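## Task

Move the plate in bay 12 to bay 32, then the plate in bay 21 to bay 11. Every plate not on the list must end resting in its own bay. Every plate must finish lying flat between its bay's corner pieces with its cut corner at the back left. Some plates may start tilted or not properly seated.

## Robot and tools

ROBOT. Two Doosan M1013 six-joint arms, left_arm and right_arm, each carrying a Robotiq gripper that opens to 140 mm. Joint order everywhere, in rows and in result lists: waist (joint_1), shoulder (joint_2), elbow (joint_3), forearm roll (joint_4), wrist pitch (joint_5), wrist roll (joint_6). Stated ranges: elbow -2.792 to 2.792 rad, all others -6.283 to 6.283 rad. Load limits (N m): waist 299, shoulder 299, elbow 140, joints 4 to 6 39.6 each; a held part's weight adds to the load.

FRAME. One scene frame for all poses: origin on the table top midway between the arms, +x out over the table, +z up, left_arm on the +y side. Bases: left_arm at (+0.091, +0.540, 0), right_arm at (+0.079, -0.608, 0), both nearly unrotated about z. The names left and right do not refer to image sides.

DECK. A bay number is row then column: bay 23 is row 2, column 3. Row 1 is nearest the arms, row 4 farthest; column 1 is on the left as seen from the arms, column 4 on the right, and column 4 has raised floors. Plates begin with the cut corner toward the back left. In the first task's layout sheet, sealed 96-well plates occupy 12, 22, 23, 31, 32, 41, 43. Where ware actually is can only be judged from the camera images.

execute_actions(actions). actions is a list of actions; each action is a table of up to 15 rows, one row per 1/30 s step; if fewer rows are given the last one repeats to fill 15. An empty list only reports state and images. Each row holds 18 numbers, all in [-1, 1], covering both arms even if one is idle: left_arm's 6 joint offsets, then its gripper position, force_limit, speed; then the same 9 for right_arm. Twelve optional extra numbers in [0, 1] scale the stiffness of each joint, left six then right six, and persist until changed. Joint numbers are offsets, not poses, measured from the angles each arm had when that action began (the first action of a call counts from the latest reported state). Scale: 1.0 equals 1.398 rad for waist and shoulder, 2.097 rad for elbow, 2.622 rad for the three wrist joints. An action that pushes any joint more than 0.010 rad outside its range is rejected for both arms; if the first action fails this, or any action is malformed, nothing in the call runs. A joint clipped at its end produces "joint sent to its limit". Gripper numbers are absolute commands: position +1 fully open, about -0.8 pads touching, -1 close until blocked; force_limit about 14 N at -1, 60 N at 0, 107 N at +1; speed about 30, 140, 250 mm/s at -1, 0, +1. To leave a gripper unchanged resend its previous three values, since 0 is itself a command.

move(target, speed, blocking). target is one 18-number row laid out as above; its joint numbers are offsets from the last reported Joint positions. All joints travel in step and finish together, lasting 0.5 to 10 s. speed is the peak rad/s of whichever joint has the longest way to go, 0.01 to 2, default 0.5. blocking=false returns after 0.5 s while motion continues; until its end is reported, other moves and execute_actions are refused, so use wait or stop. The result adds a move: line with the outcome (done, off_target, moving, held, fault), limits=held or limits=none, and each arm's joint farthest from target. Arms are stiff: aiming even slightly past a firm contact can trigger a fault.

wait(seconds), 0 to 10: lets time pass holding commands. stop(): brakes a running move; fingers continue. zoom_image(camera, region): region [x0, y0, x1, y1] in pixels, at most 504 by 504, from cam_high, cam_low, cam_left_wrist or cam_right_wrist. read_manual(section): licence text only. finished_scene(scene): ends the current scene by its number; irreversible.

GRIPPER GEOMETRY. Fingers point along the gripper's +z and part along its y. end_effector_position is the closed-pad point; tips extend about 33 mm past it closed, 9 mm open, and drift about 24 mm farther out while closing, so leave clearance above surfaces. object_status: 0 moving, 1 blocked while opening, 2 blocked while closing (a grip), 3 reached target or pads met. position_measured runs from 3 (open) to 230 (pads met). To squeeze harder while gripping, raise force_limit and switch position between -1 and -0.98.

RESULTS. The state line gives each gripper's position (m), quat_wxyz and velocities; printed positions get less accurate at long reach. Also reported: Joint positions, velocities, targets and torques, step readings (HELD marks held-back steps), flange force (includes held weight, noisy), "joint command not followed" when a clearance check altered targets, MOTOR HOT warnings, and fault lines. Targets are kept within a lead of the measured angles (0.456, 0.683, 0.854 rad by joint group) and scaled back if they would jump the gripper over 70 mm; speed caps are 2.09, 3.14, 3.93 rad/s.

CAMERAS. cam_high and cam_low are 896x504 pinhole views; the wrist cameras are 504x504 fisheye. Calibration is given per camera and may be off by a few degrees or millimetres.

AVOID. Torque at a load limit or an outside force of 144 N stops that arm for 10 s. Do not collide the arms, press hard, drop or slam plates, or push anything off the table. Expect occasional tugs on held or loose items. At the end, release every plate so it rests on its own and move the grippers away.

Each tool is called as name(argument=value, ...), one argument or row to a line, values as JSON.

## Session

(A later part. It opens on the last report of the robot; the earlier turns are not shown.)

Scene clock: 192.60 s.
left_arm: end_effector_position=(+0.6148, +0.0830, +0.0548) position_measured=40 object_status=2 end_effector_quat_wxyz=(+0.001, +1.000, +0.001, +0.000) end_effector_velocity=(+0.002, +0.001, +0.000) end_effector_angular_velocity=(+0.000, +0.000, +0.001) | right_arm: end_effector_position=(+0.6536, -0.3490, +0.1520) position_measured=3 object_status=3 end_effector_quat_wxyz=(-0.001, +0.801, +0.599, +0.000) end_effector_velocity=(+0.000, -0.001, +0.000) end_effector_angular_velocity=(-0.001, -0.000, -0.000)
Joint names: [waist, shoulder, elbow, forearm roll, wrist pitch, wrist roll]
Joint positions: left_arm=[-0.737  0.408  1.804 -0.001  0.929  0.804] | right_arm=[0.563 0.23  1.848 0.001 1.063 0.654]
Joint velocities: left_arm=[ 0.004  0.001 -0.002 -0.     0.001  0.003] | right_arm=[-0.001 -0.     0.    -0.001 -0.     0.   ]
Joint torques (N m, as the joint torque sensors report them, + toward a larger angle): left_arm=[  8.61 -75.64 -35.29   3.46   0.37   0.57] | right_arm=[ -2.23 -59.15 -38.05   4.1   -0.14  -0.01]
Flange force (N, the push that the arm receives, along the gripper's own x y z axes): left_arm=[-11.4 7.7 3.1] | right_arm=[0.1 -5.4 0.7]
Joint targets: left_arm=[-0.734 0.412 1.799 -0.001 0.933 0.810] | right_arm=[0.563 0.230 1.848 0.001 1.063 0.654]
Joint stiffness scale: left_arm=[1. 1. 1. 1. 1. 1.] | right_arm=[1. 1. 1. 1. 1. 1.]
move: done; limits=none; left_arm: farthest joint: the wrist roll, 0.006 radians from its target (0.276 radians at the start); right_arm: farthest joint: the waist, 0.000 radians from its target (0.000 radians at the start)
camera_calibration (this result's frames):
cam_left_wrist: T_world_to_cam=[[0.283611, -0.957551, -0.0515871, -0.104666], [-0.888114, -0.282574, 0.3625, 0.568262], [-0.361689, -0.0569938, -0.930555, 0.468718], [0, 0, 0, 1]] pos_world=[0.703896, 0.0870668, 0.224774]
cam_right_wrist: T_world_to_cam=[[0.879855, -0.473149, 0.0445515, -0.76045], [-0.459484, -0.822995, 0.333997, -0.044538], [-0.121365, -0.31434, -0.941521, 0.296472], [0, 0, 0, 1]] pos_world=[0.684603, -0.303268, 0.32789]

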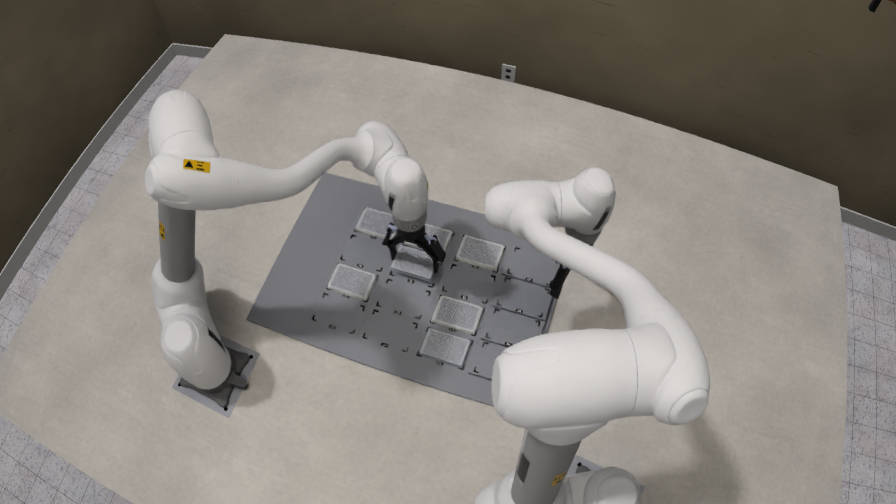

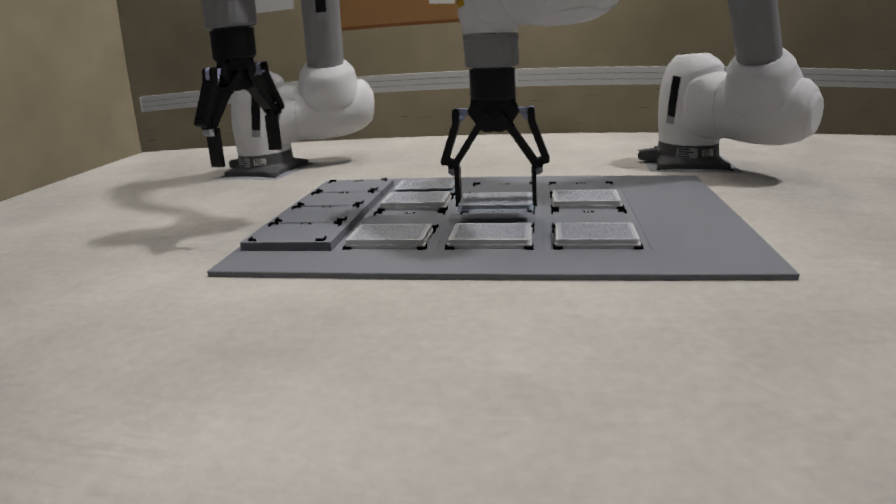

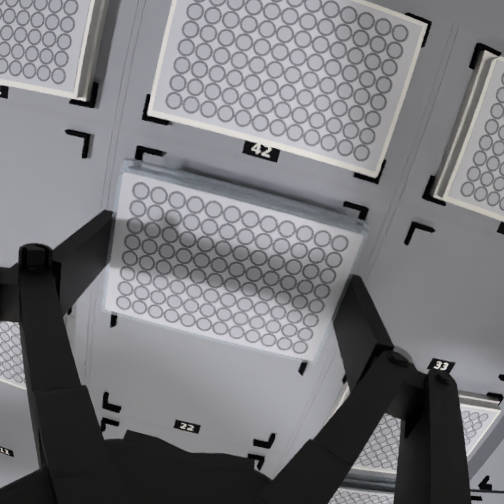

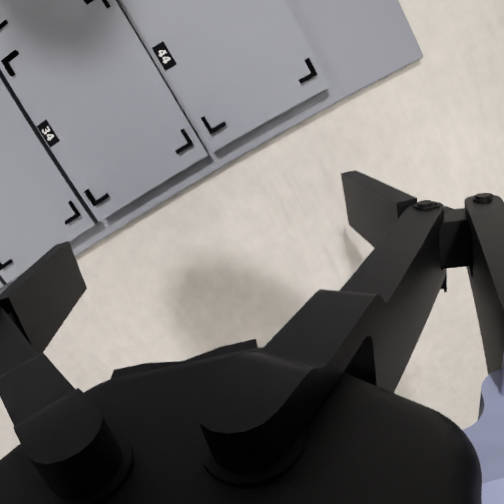

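execute_actions(
  actions=[
    [[-0.0033,0,0,0,0,0,-1,0.2,-0.5,0,0,0,0,0,0,1,0,0.3]],
  ],
)

zoom_image(
  camera="cam_left_wrist",
  region=[130, 0, 450, 200],
)

zoom_image(
  camera="cam_left_wrist",
  region=[380, 20, 504, 260],
)

zoom_image(
  camera="cam_left_wrist",
  region=[0, 0, 180, 170],
)

Scene clock: 211.77 s.
left_arm: end_effector_position=(+0.6139, +0.0818, +0.0548) position_measured=40 object_status=2 end_effector_quat_wxyz=(+0.001, +1.000, -0.000, +0.000) end_effector_velocity=(+0.000, +0.000, -0.000) end_effector_angular_velocity=(+0.000, +0.000, +0.000) | right_arm: end_effector_position=(+0.6536, -0.3490, +0.1520) position_measured=3 object_status=3 end_effector_quat_wxyz=(-0.001, +0.801, +0.599, +0.000) end_effector_velocity=(-0.001, -0.000, -0.001) end_effector_angular_velocity=(+0.000, +0.002, -0.000)
Joint names: [waist, shoulder, elbow, forearm roll, wrist pitch, wrist roll]
Joint positions: left_arm=[-0.739  0.408  1.803 -0.001  0.929  0.804] | right_arm=[0.563 0.23  1.848 0.001 1.063 0.654]
Joint velocities: left_arm=[ 0.001  0.     0.     0.    -0.     0.   ] | right_arm=[ 0.     0.     0.001  0.001 -0.    -0.   ]
Joint torques (N m, as the joint torque sensors report them, + toward a larger angle): left_arm=[  7.46 -77.37 -35.09   3.35   0.62   0.28] | right_arm=[ -2.49 -57.42 -38.66   3.98  -0.34   0.13]
Flange force (N, the push that the arm receives, along the gripper's own x y z axes): left_arm=[-7.6 7.7 5.0] | right_arm=[-2.1 -8.2 -0.1]
Joint targets: left_arm=[-0.741 0.408 1.804 -0.001 0.929 0.804] | right_arm=[0.563 0.230 1.848 0.001 1.063 0.654]
Joint stiffness scale: left_arm=[1. 1. 1. 1. 1. 1.] | right_arm=[1. 1. 1. 1. 1. 1.]
Step readings (joint positions):
0: left_arm=[-0.737 0.408 1.803 -0.001 0.929 0.804] | right_arm=[0.563 0.230 1.848 0.001 1.063 0.654]
1: left_arm=[-0.737 0.408 1.803 -0.001 0.929 0.804] | right_arm=[0.563 0.230 1.848 0.001 1.063 0.654]
2: left_arm=[-0.737 0.408 1.803 -0.001 0.929 0.804] | right_arm=[0.563 0.230 1.848 0.001 1.063 0.654]
4: left_arm=[-0.738 0.408 1.803 -0.001 0.929 0.804] | right_arm=[0.563 0.230 1.848 0.001 1.063 0.654]
8: left_arm=[-0.739 0.408 1.803 -0.001 0.929 0.804] | right_arm=[0.563 0.230 1.848 0.001 1.063 0.654]
15: Joint positions above
camera_calibration (this result's frames):
cam_left_wrist: T_world_to_cam=[[0.281166, -0.958271, -0.0516093, -0.104029], [-0.888825, -0.280313, 0.362511, 0.567335], [-0.36185, -0.0560539, -0.930549, 0.46834], [0, 0, 0, 1]] pos_world=[0.70298, 0.0855958, 0.224779]
cam_right_wrist: T_world_to_cam=[[0.879855, -0.473149, 0.0445516, -0.76045], [-0.459484, -0.822995, 0.333997, -0.044538], [-0.121365, -0.31434, -0.941521, 0.296473], [0, 0, 0, 1]] pos_world=[0.684603, -0.303268, 0.32789]

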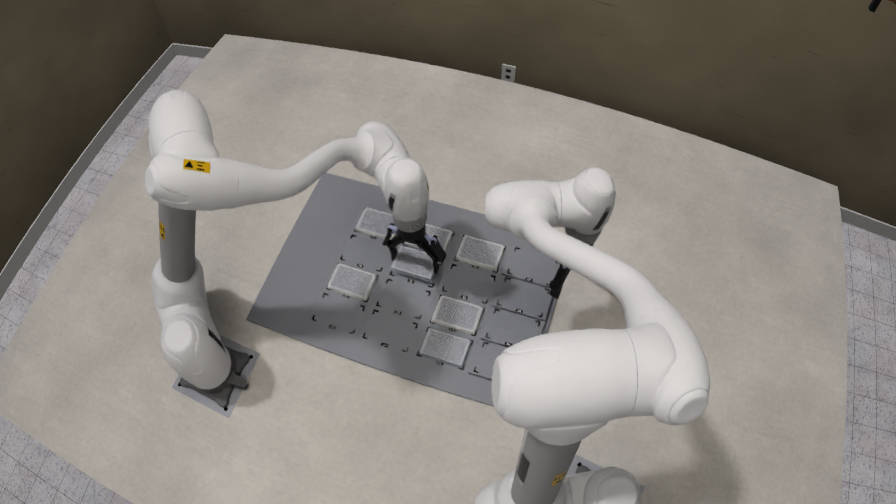

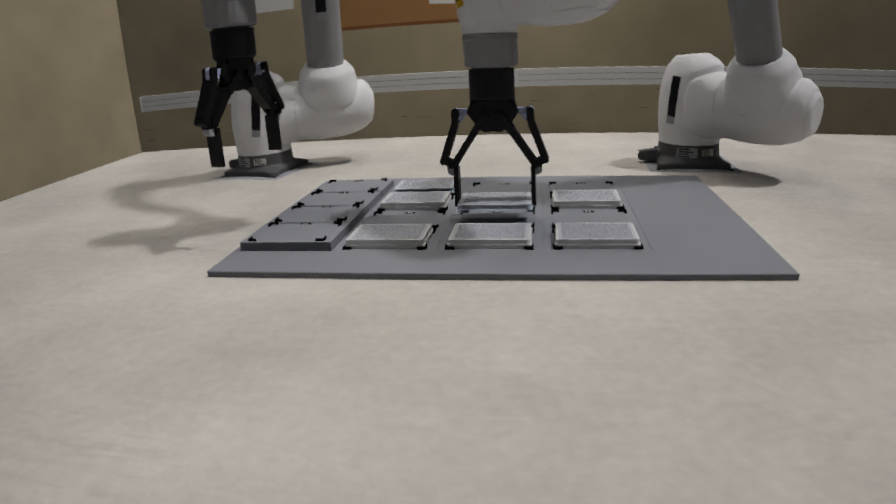

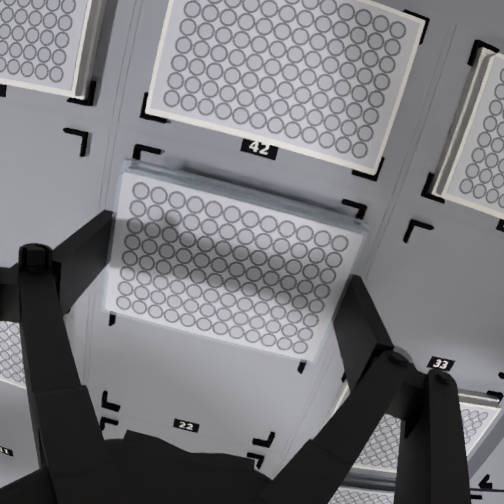

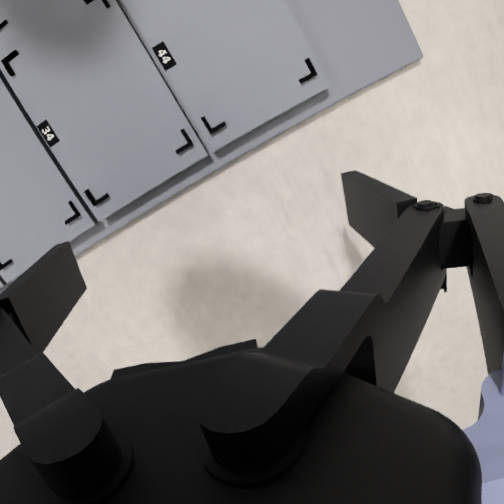

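Region (130, 0, 450, 200) of cam_left_wrist's 504x504 image, scaled by 1.575, with more detail than that image has; it fills the top 315 rows of this view, and the rest is white.

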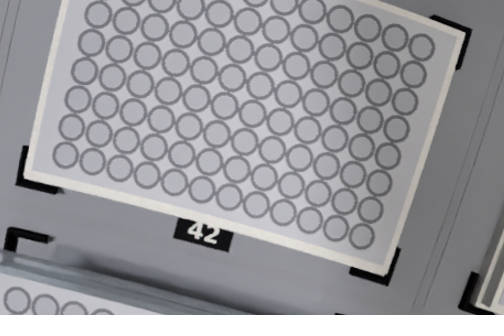

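Region (380, 20, 504, 260) of cam_left_wrist's 504x504 image, scaled by 2.100, with more detail than that image has; it fills the left 260 columns of this view, and the rest is white.

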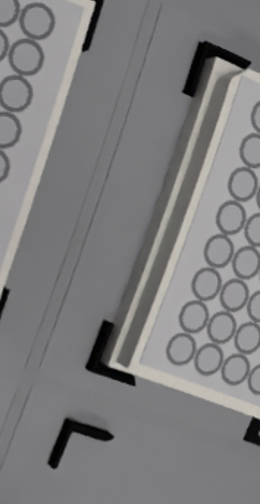

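Region (0, 0, 180, 170) of cam_left_wrist's 504x504 image, scaled by 2.800, with more detail than that image has.

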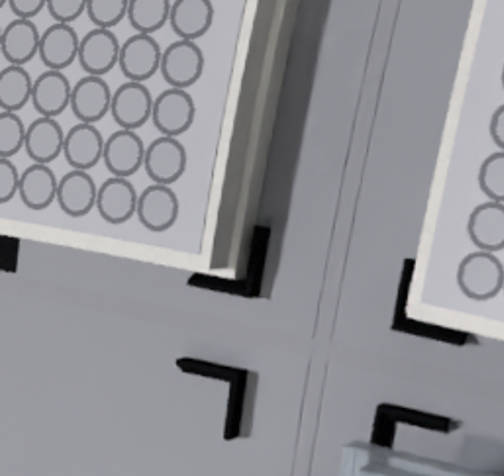

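zoom_image(
  camera="cam_left_wrist",
  region=[55, 60, 115, 120],
)

zoom_image(
  camera="cam_left_wrist",
  region=[410, 160, 470, 220],
)

zoom_image(
  camera="cam_left_wrist",
  region=[115, 130, 175, 180],
)

zoom_image(
  camera="cam_left_wrist",
  region=[325, 185, 385, 235],
)

Region (55, 60, 115, 120) of cam_left_wrist's 504x504 image, scaled by 8.400, with more detail than that image has.

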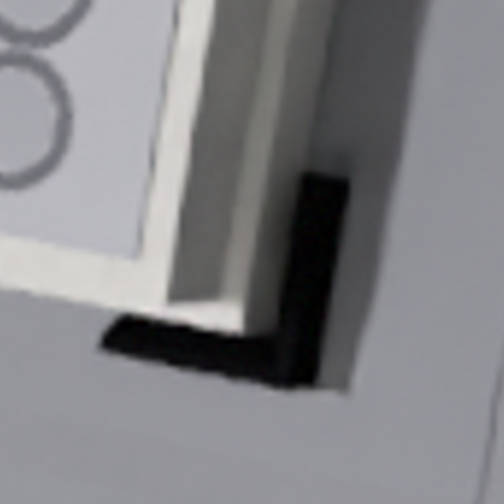

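Region (410, 160, 470, 220) of cam_left_wrist's 504x504 image, scaled by 8.400, with more detail than that image has.

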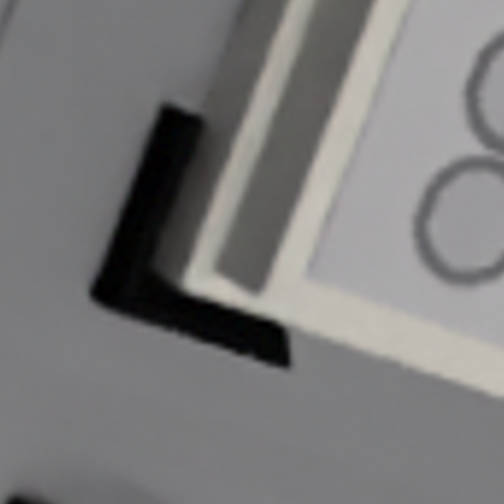

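Region (115, 130, 175, 180) of cam_left_wrist's 504x504 image, scaled by 8.400, with more detail than that image has.

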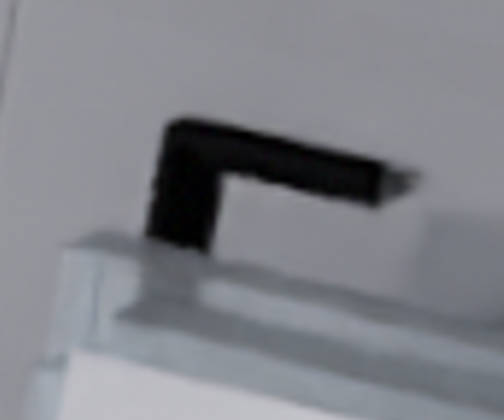

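Region (325, 185, 385, 235) of cam_left_wrist's 504x504 image, scaled by 8.400, with more detail than that image has.

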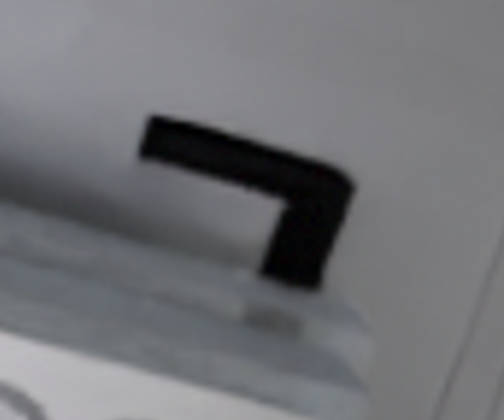

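move(
  target=[0, 0.01601, 0.00717, 0, -0.01312, 0, -1, 0.2, -0.5, 0, 0, 0, 0, 0, 0, 1, 0, 0.3],
  speed=0.06,
)

zoom_image(
  camera="cam_left_wrist",
  region=[100, 130, 170, 190],
)

zoom_image(
  camera="cam_left_wrist",
  region=[325, 190, 395, 250],
)

Scene clock: 236.07 s.
left_arm: end_effector_position=(+0.6144, +0.0813, +0.0370) position_measured=40 object_status=2 end_effector_quat_wxyz=(+0.001, +1.000, -0.000, +0.000) end_effector_velocity=(+0.001, +0.000, -0.001) end_effector_angular_velocity=(-0.001, -0.001, +0.001) | right_arm: end_effector_position=(+0.6536, -0.3490, +0.1520) position_measured=3 object_status=3 end_effector_quat_wxyz=(-0.001, +0.801, +0.599, +0.000) end_effector_velocity=(+0.000, +0.000, +0.000) end_effector_angular_velocity=(-0.000, -0.000, +0.001)
Joint names: [waist, shoulder, elbow, forearm roll, wrist pitch, wrist roll]
Joint positions: left_arm=[-0.739  0.427  1.814 -0.001  0.899  0.804] | right_arm=[0.563 0.23  1.848 0.001 1.063 0.654]
Joint velocities: left_arm=[ 0.001  0.001  0.001 -0.    -0.003  0.   ] | right_arm=[ 0.001  0.    -0.001 -0.001 -0.    -0.   ]
Joint torques (N m, as the joint torque sensors report them, + toward a larger angle): left_arm=[  4.96 -80.19 -33.75   3.28   0.17   0.21] | right_arm=[ -2.37 -58.3  -37.81   4.12  -0.49  -0.06]
Flange force (N, the push that the arm receives, along the gripper's own x y z axes): left_arm=[-2.2 7.6 5.6] | right_arm=[-0.1 -6.1 -1.2]
Joint targets: left_arm=[-0.739 0.431 1.818 -0.001 0.894 0.804] | right_arm=[0.563 0.230 1.848 0.001 1.063 0.654]
Joint stiffness scale: left_arm=[1. 1. 1. 1. 1. 1.] | right_arm=[1. 1. 1. 1. 1. 1.]
move: done; limits=none; left_arm: farthest joint: the elbow, 0.004 radians from its target (0.015 radians at the start); right_arm: farthest joint: the waist, 0.000 radians from its target (0.000 radians at the start)
camera_calibration (this result's frames):
cam_left_wrist: T_world_to_cam=[[0.281173, -0.958291, -0.051188, -0.10556], [-0.888962, -0.280182, 0.362277, 0.574139], [-0.361509, -0.0563582, -0.930664, 0.45178], [0, 0, 0, 1]] pos_world=[0.703391, 0.085168, 0.207055]
cam_right_wrist: T_world_to_cam=[[0.879855, -0.473149, 0.0445516, -0.76045], [-0.459484, -0.822995, 0.333997, -0.044538], [-0.121365, -0.31434, -0.941521, 0.296472], [0, 0, 0, 1]] pos_world=[0.684603, -0.303268, 0.32789]

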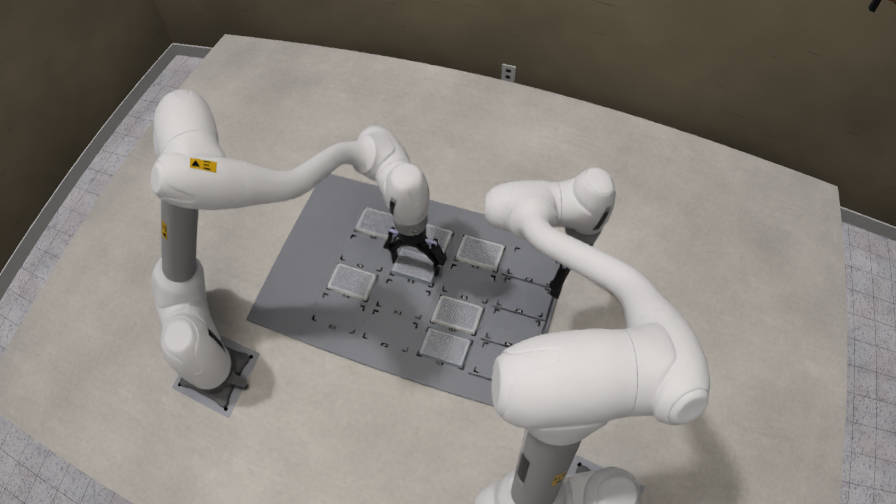

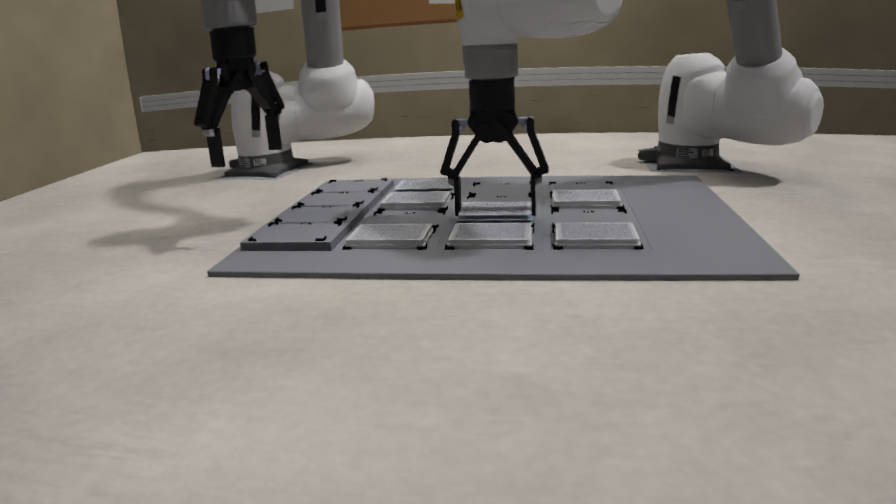

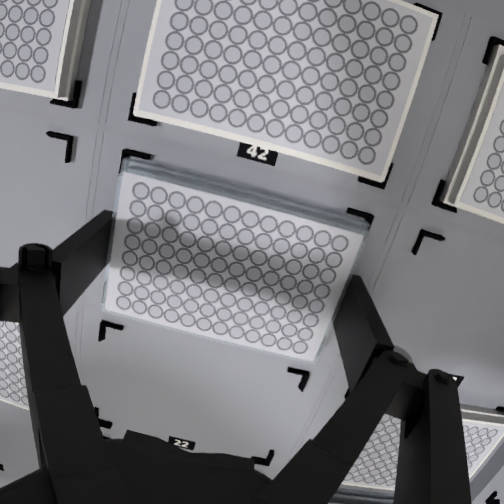

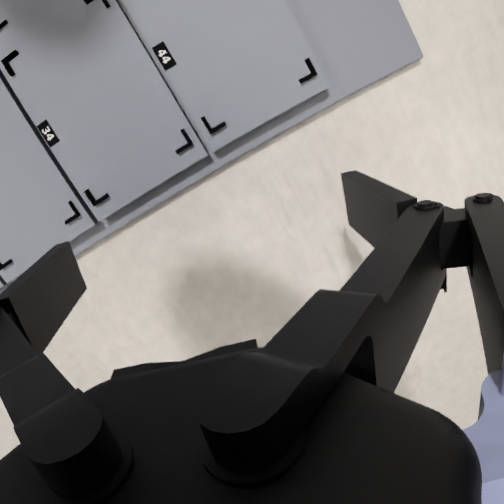

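Region (100, 130, 170, 190) of cam_left_wrist's 504x504 image, scaled by 7.200, with more detail than that image has; it fills the top 432 rows of this view, and the rest is white.

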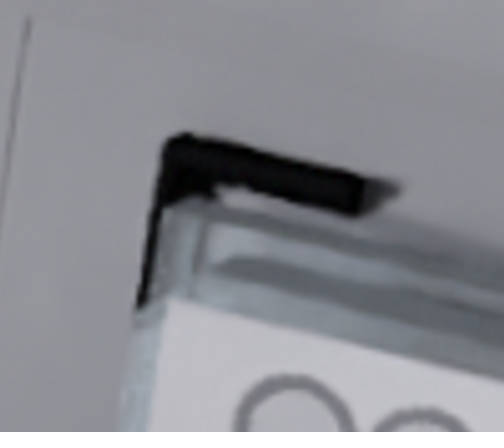

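Region (325, 190, 395, 250) of cam_left_wrist's 504x504 image, scaled by 7.200, with more detail than that image has; it fills the top 432 rows of this view, and the rest is white.

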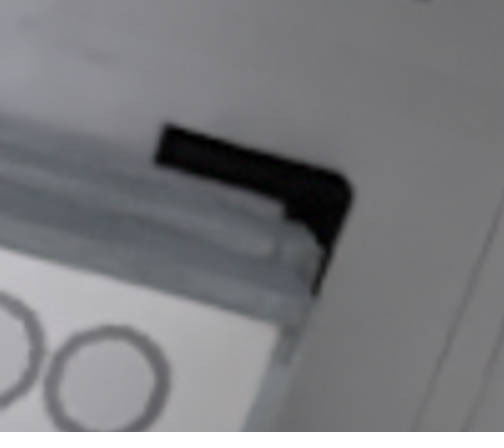

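move(
  target=[0, 0.00794, 0.00412, 0, -0.00638, 0, -1, 0.2, -0.5, 0, 0, 0, 0, 0, 0, 1, 0, 0.3],
  speed=0.025,
)

zoom_image(
  camera="cam_left_wrist",
  region=[90, 130, 400, 380],
)

Scene clock: 244.63 s.
left_arm: end_effector_position=(+0.6145, +0.0812, +0.0307) position_measured=40 object_status=2 end_effector_quat_wxyz=(+0.001, +1.000, -0.000, +0.000) end_effector_velocity=(+0.000, -0.000, +0.000) end_effector_angular_velocity=(+0.000, -0.001, -0.001) | right_arm: end_effector_position=(+0.6536, -0.3490, +0.1520) position_measured=3 object_status=3 end_effector_quat_wxyz=(-0.001, +0.801, +0.599, +0.000) end_effector_velocity=(-0.000, -0.000, -0.000) end_effector_angular_velocity=(-0.000, +0.000, -0.000)
Joint names: [waist, shoulder, elbow, forearm roll, wrist pitch, wrist roll]
Joint positions: left_arm=[-0.739  0.434  1.818 -0.001  0.888  0.804] | right_arm=[0.563 0.23  1.848 0.001 1.063 0.654]
Joint velocities: left_arm=[-0.001  0.    -0.     0.001 -0.    -0.   ] | right_arm=[-0.  0.  0.  0.  0.  0.]
Joint torques (N m, as the joint torque sensors report them, + toward a larger angle): left_arm=[  6.39 -70.93 -31.12   3.73  -0.53   0.24] | right_arm=[ -1.24 -57.73 -37.36   4.12  -0.34  -0.16]
Flange force (N, the push that the arm receives, along the gripper's own x y z axes): left_arm=[-9.2 4.9 -6.7] | right_arm=[-1.4 -5.0 -1.4]
Joint targets: left_arm=[-0.739 0.438 1.823 -0.001 0.882 0.804] | right_arm=[0.563 0.230 1.848 0.001 1.063 0.654]
Joint stiffness scale: left_arm=[1. 1. 1. 1. 1. 1.] | right_arm=[1. 1. 1. 1. 1. 1.]
move: done; limits=none; left_arm: farthest joint: the wrist pitch, 0.006 radians from its target (0.016 radians at the start); right_arm: farthest joint: the waist, 0.000 radians from its target (0.000 radians at the start)
camera_calibration (this result's frames):
cam_left_wrist: T_world_to_cam=[[0.281194, -0.958302, -0.0508673, -0.106035], [-0.889058, -0.280097, 0.362106, 0.57655], [-0.361255, -0.0565981, -0.930748, 0.445814], [0, 0, 0, 1]] pos_world=[0.703455, 0.0851081, 0.200774]
cam_right_wrist: T_world_to_cam=[[0.879855, -0.473149, 0.0445517, -0.760451], [-0.459484, -0.822995, 0.333997, -0.0445379], [-0.121365, -0.31434, -0.941521, 0.296472], [0, 0, 0, 1]] pos_world=[0.684603, -0.303268, 0.32789]

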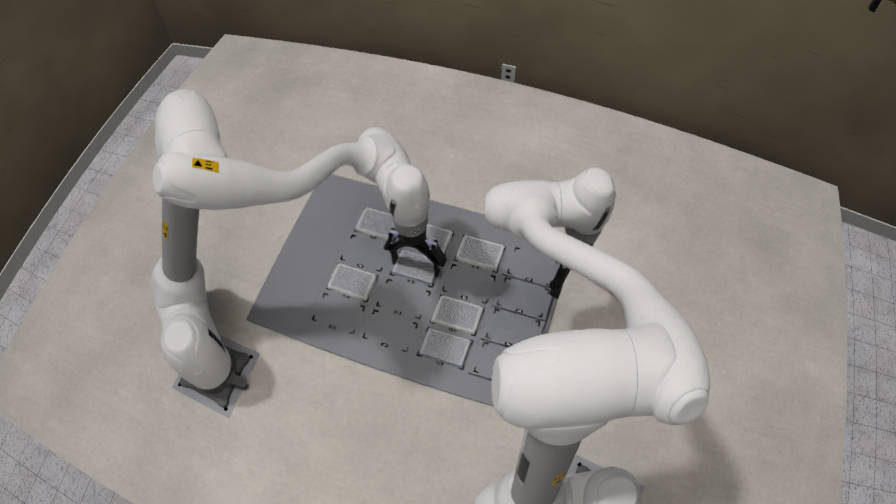

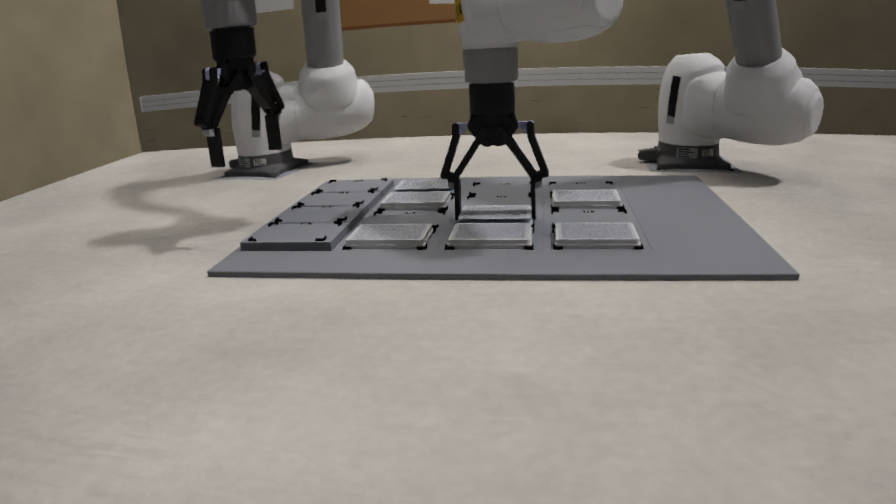

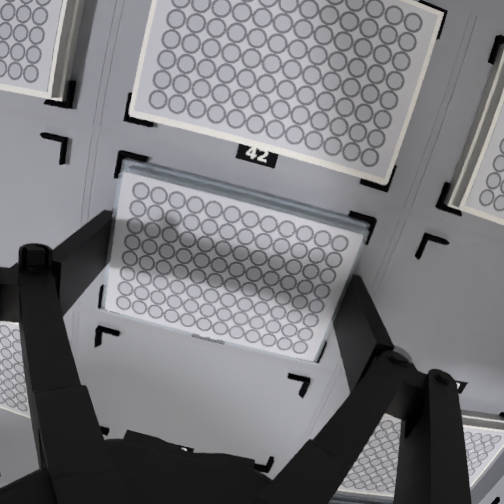

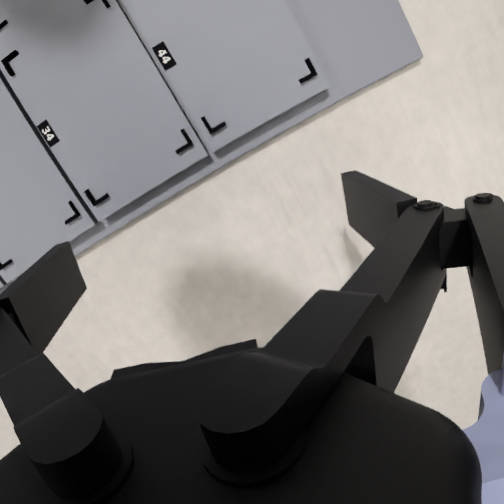

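Region (90, 130, 400, 380) of cam_left_wrist's 504x504 image, scaled by 1.626, with more detail than that image has; it fills the top 406 rows of this view, and the rest is white.

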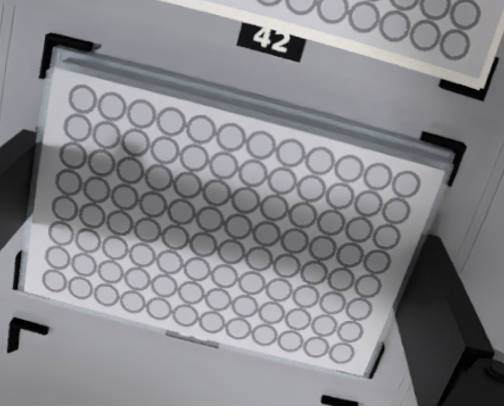

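execute_actions(
  actions=[
    [[0,0,0,0,0,0,1,0.2,0,0,0,0,0,0,0,1,0,0.3]],
    [[0,-0.002,-0.001,0,0.002,0,1,0.2,0,0,0,0,0,0,0,1,0,0.3],[0,-0.004,-0.002,0,0.0035,0,1,0.2,0,0,0,0,0,0,0,1,0,0.3],[0,-0.006,-0.003,0,0.005,0,1,0.2,0,0,0,0,0,0,0,1,0,0.3],[0,-0.008,-0.0038,0,0.0068,0,1,0.2,0,0,0,0,0,0,0,1,0,0.3],[0,-0.010,-0.0046,0,0.0085,0,1,0.2,0,0,0,0,0,0,0,1,0,0.3],[0,-0.012,-0.0054,0,0.0102,0,1,0.2,0,0,0,0,0,0,0,1,0,0.3],[0,-0.014,-0.0062,0,0.0119,0,1,0.2,0,0,0,0,0,0,0,1,0,0.3],[0,-0.016,-0.007,0,0.0136,0,1,0.2,0,0,0,0,0,0,0,1,0,0.3],[0,-0.018,-0.0078,0,0.0152,0,1,0.2,0,0,0,0,0,0,0,1,0,0.3],[0,-0.020,-0.0086,0,0.0168,0,1,0.2,0,0,0,0,0,0,0,1,0,0.3]],
  ],
)

zoom_image(
  camera="cam_left_wrist",
  region=[90, 120, 390, 360],
)

Scene clock: 260.57 s.
left_arm: end_effector_position=(+0.6139, +0.0818, +0.0523) position_measured=3 object_status=3 end_effector_quat_wxyz=(+0.001, +1.000, -0.000, +0.000) end_effector_velocity=(+0.000, +0.001, +0.016) end_effector_angular_velocity=(+0.000, +0.001, +0.002) | right_arm: end_effector_position=(+0.6536, -0.3490, +0.1520) position_measured=3 object_status=3 end_effector_quat_wxyz=(-0.001, +0.801, +0.599, +0.000) end_effector_velocity=(+0.000, -0.000, -0.001) end_effector_angular_velocity=(-0.002, +0.000, +0.002)
Joint names: [waist, shoulder, elbow, forearm roll, wrist pitch, wrist roll]
Joint positions: left_arm=[-0.739  0.411  1.805 -0.001  0.925  0.804] | right_arm=[0.563 0.23  1.848 0.001 1.063 0.654]
Joint velocities: left_arm=[ 0.002 -0.017 -0.01  -0.001  0.028  0.   ] | right_arm=[ 0.001  0.001 -0.    -0.002  0.    -0.   ]
Joint torques (N m, as the joint torque sensors report them, + toward a larger angle): left_arm=[  7.37 -76.45 -35.91   3.51   0.69   0.14] | right_arm=[ -2.73 -59.03 -37.65   4.16  -0.16  -0.08]
Flange force (N, the push that the arm receives, along the gripper's own x y z axes): left_arm=[-9.2 6.0 7.4] | right_arm=[1.5 -4.9 0.2]
Flange force at the end of the 1st action (N, along the gripper's axes at the end of the call): left_arm=[-7.5 7.6 4.4] | right_arm=[-1.6 -5.9 -0.2]
Joint targets: left_arm=[-0.739 0.406 1.800 -0.001 0.932 0.804] | right_arm=[0.563 0.230 1.848 0.001 1.063 0.654]
Joint stiffness scale: left_arm=[1. 1. 1. 1. 1. 1.] | right_arm=[1. 1. 1. 1. 1. 1.]
Step readings (joint positions; steps 1 to 15: 1st action; 16 to 30: 2nd action):
0: left_arm=[-0.739 0.434 1.818 -0.001 0.888 0.804] | right_arm=[0.563 0.230 1.848 0.001 1.063 0.654]
1: left_arm=[-0.739 0.434 1.818 -0.001 0.888 0.804] | right_arm=[0.563 0.230 1.848 0.001 1.063 0.654]
2: left_arm=[-0.739 0.434 1.818 -0.001 0.888 0.804] | right_arm=[0.563 0.230 1.848 0.001 1.063 0.654]
4: left_arm=[-0.739 0.434 1.818 -0.001 0.888 0.804] | right_arm=[0.563 0.230 1.848 0.001 1.063 0.654]
8: left_arm=[-0.739 0.434 1.818 -0.001 0.888 0.804] | right_arm=[0.563 0.230 1.848 0.001 1.063 0.654]
15: left_arm=[-0.739 0.434 1.818 -0.001 0.888 0.804] | right_arm=[0.563 0.230 1.848 0.001 1.063 0.654]
16: left_arm=[-0.739 0.434 1.818 -0.001 0.888 0.804] | right_arm=[0.563 0.230 1.848 0.001 1.063 0.654]
17: left_arm=[-0.739 0.433 1.818 -0.001 0.888 0.804] | right_arm=[0.563 0.230 1.848 0.001 1.063 0.654]
19: left_arm=[-0.739 0.432 1.818 -0.001 0.892 0.804] | right_arm=[0.563 0.230 1.848 0.001 1.063 0.654]
23: left_arm=[-0.739 0.424 1.813 -0.001 0.906 0.804] | right_arm=[0.563 0.230 1.848 0.001 1.063 0.654]
30: Joint positions above
camera_calibration (this result's frames):
cam_left_wrist: T_world_to_cam=[[0.281137, -0.95828, -0.0515871, -0.104145], [-0.888842, -0.280279, 0.362497, 0.568203], [-0.361832, -0.0560584, -0.930556, 0.466063], [0, 0, 0, 1]] pos_world=[0.702958, 0.085582, 0.222354]
cam_right_wrist: T_world_to_cam=[[0.879855, -0.473149, 0.0445515, -0.76045], [-0.459484, -0.822995, 0.333997, -0.0445379], [-0.121365, -0.31434, -0.941521, 0.296473], [0, 0, 0, 1]] pos_world=[0.684603, -0.303268, 0.32789]

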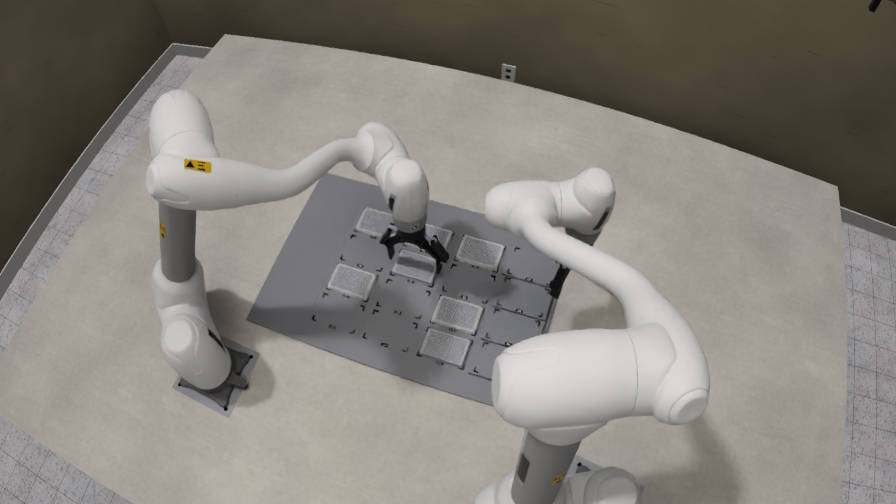

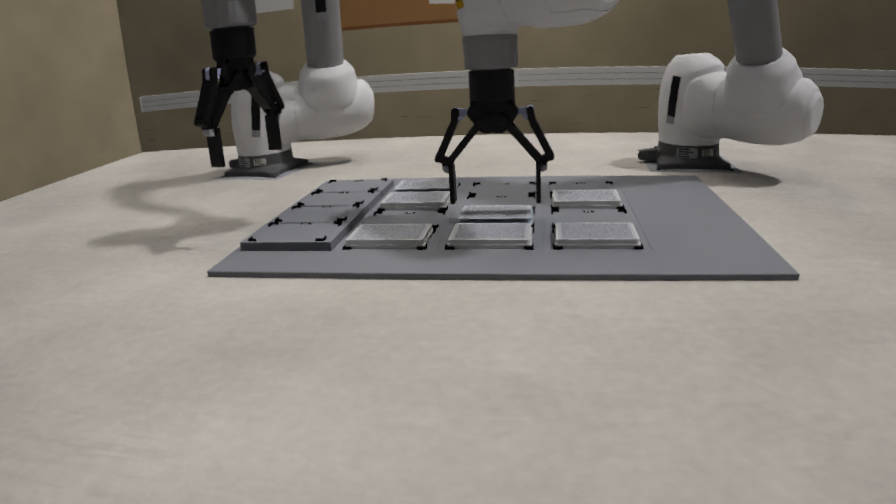

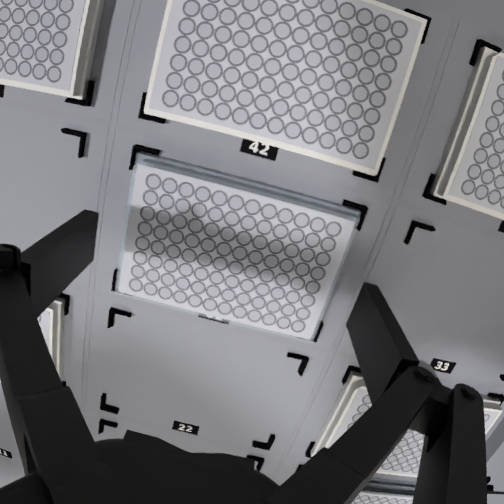

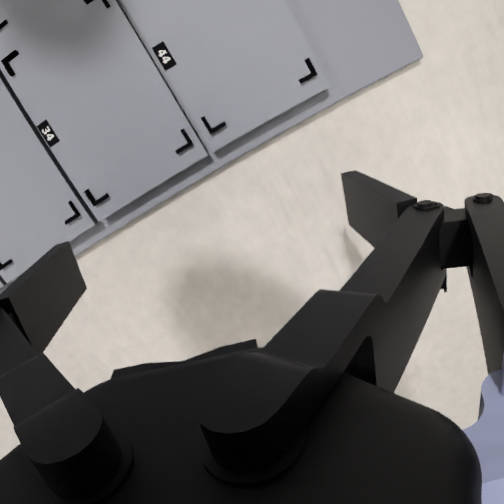

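Region (90, 120, 390, 360) of cam_left_wrist's 504x504 image, scaled by 1.680, with more detail than that image has; it fills the top 403 rows of this view, and the rest is white.

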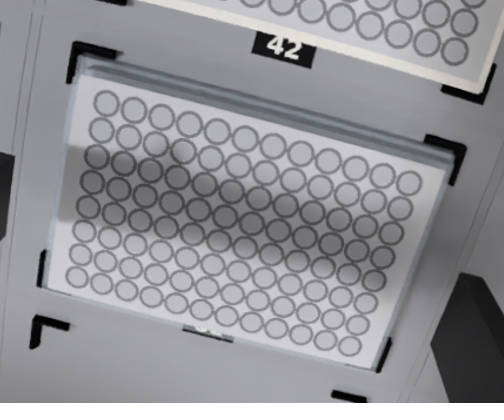

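move(
  target=[0.06316, -0.18137, 0.16991, 0, -0.04048, 0.03455, 1, 0.2, 0, 0, 0, 0, 0, 0, 0, 1, 0, 0.3],
  speed=0.4,
)

zoom_image(
  camera="cam_left_wrist",
  region=[90, 120, 390, 360],
)

Scene clock: 274.40 s.
left_arm: end_effector_position=(+0.5078, +0.2450, +0.0521) position_measured=3 object_status=3 end_effector_quat_wxyz=(+0.001, +1.000, +0.000, +0.000) end_effector_velocity=(+0.000, +0.001, +0.000) end_effector_angular_velocity=(-0.001, -0.001, +0.000) | right_arm: end_effector_position=(+0.6536, -0.3490, +0.1520) position_measured=3 object_status=3 end_effector_quat_wxyz=(-0.001, +0.801, +0.599, +0.000) end_effector_velocity=(+0.000, +0.000, +0.000) end_effector_angular_velocity=(-0.001, -0.001, +0.001)
Joint names: [waist, shoulder, elbow, forearm roll, wrist pitch, wrist roll]
Joint positions: left_arm=[-0.653  0.161  2.157 -0.001  0.823  0.888] | right_arm=[0.563 0.23  1.848 0.001 1.063 0.654]
Joint velocities: left_arm=[ 0.001 -0.001  0.001 -0.    -0.001  0.001] | right_arm=[ 0.001  0.    -0.    -0.001 -0.    -0.   ]
Joint torques (N m, as the joint torque sensors report them, + toward a larger angle): left_arm=[  8.18 -49.71 -30.69   3.31   0.59   0.12] | right_arm=[ -2.3  -56.78 -38.25   4.04  -0.18  -0.13]
Flange force (N, the push that the arm receives, along the gripper's own x y z axes): left_arm=[-7.4 14.9 4.8] | right_arm=[-2.2 -8.5 -1.1]
Joint targets: left_arm=[-0.651 0.157 2.161 -0.001 0.819 0.894] | right_arm=[0.563 0.230 1.848 0.001 1.063 0.654]
Joint stiffness scale: left_arm=[1. 1. 1. 1. 1. 1.] | right_arm=[1. 1. 1. 1. 1. 1.]
move: done; limits=none; left_arm: farthest joint: the wrist roll, 0.006 radians from its target (0.091 radians at the start); right_arm: farthest joint: the waist, 0.000 radians from its target (0.000 radians at the start)
camera_calibration (this result's frames):
cam_left_wrist: T_world_to_cam=[[0.282603, -0.957834, -0.0518573, 0.0812479], [-0.888382, -0.281737, 0.362493, 0.519855], [-0.361819, -0.0563725, -0.930542, 0.43663], [0, 0, 0, 1]] pos_world=[0.59685, 0.248898, 0.222072]
cam_right_wrist: T_world_to_cam=[[0.879855, -0.473149, 0.0445515, -0.76045], [-0.459484, -0.822995, 0.333997, -0.0445381], [-0.121365, -0.31434, -0.941521, 0.296473], [0, 0, 0, 1]] pos_world=[0.684603, -0.303268, 0.32789]

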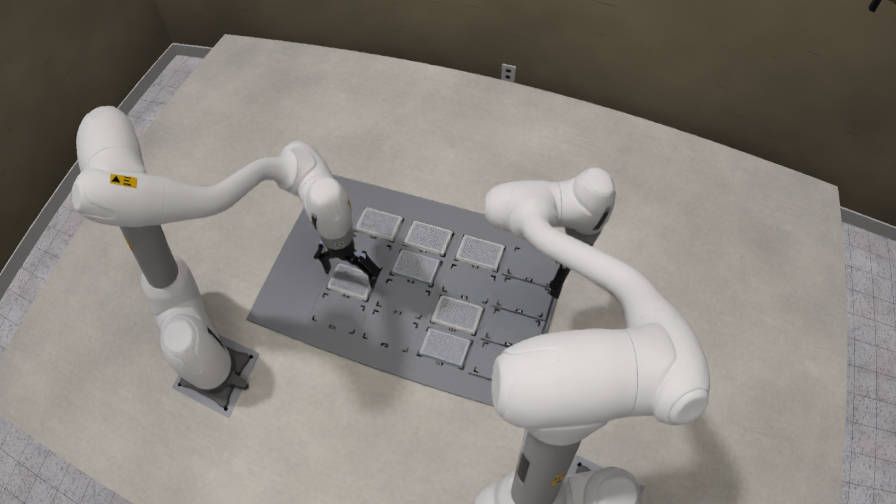

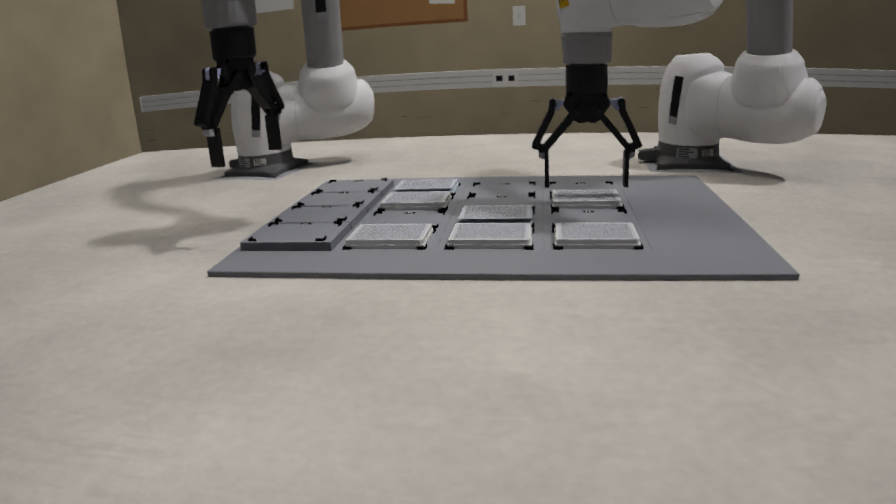

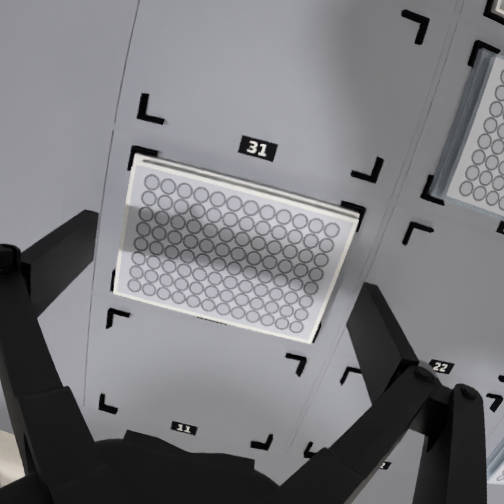

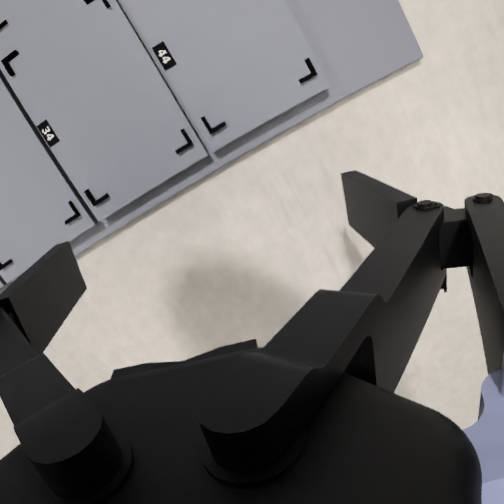

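Region (90, 120, 390, 360) of cam_left_wrist's 504x504 image, scaled by 1.680, with more detail than that image has; it fills the top 403 rows of this view, and the rest is white.

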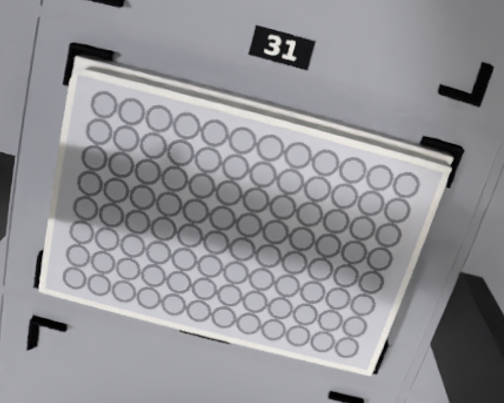

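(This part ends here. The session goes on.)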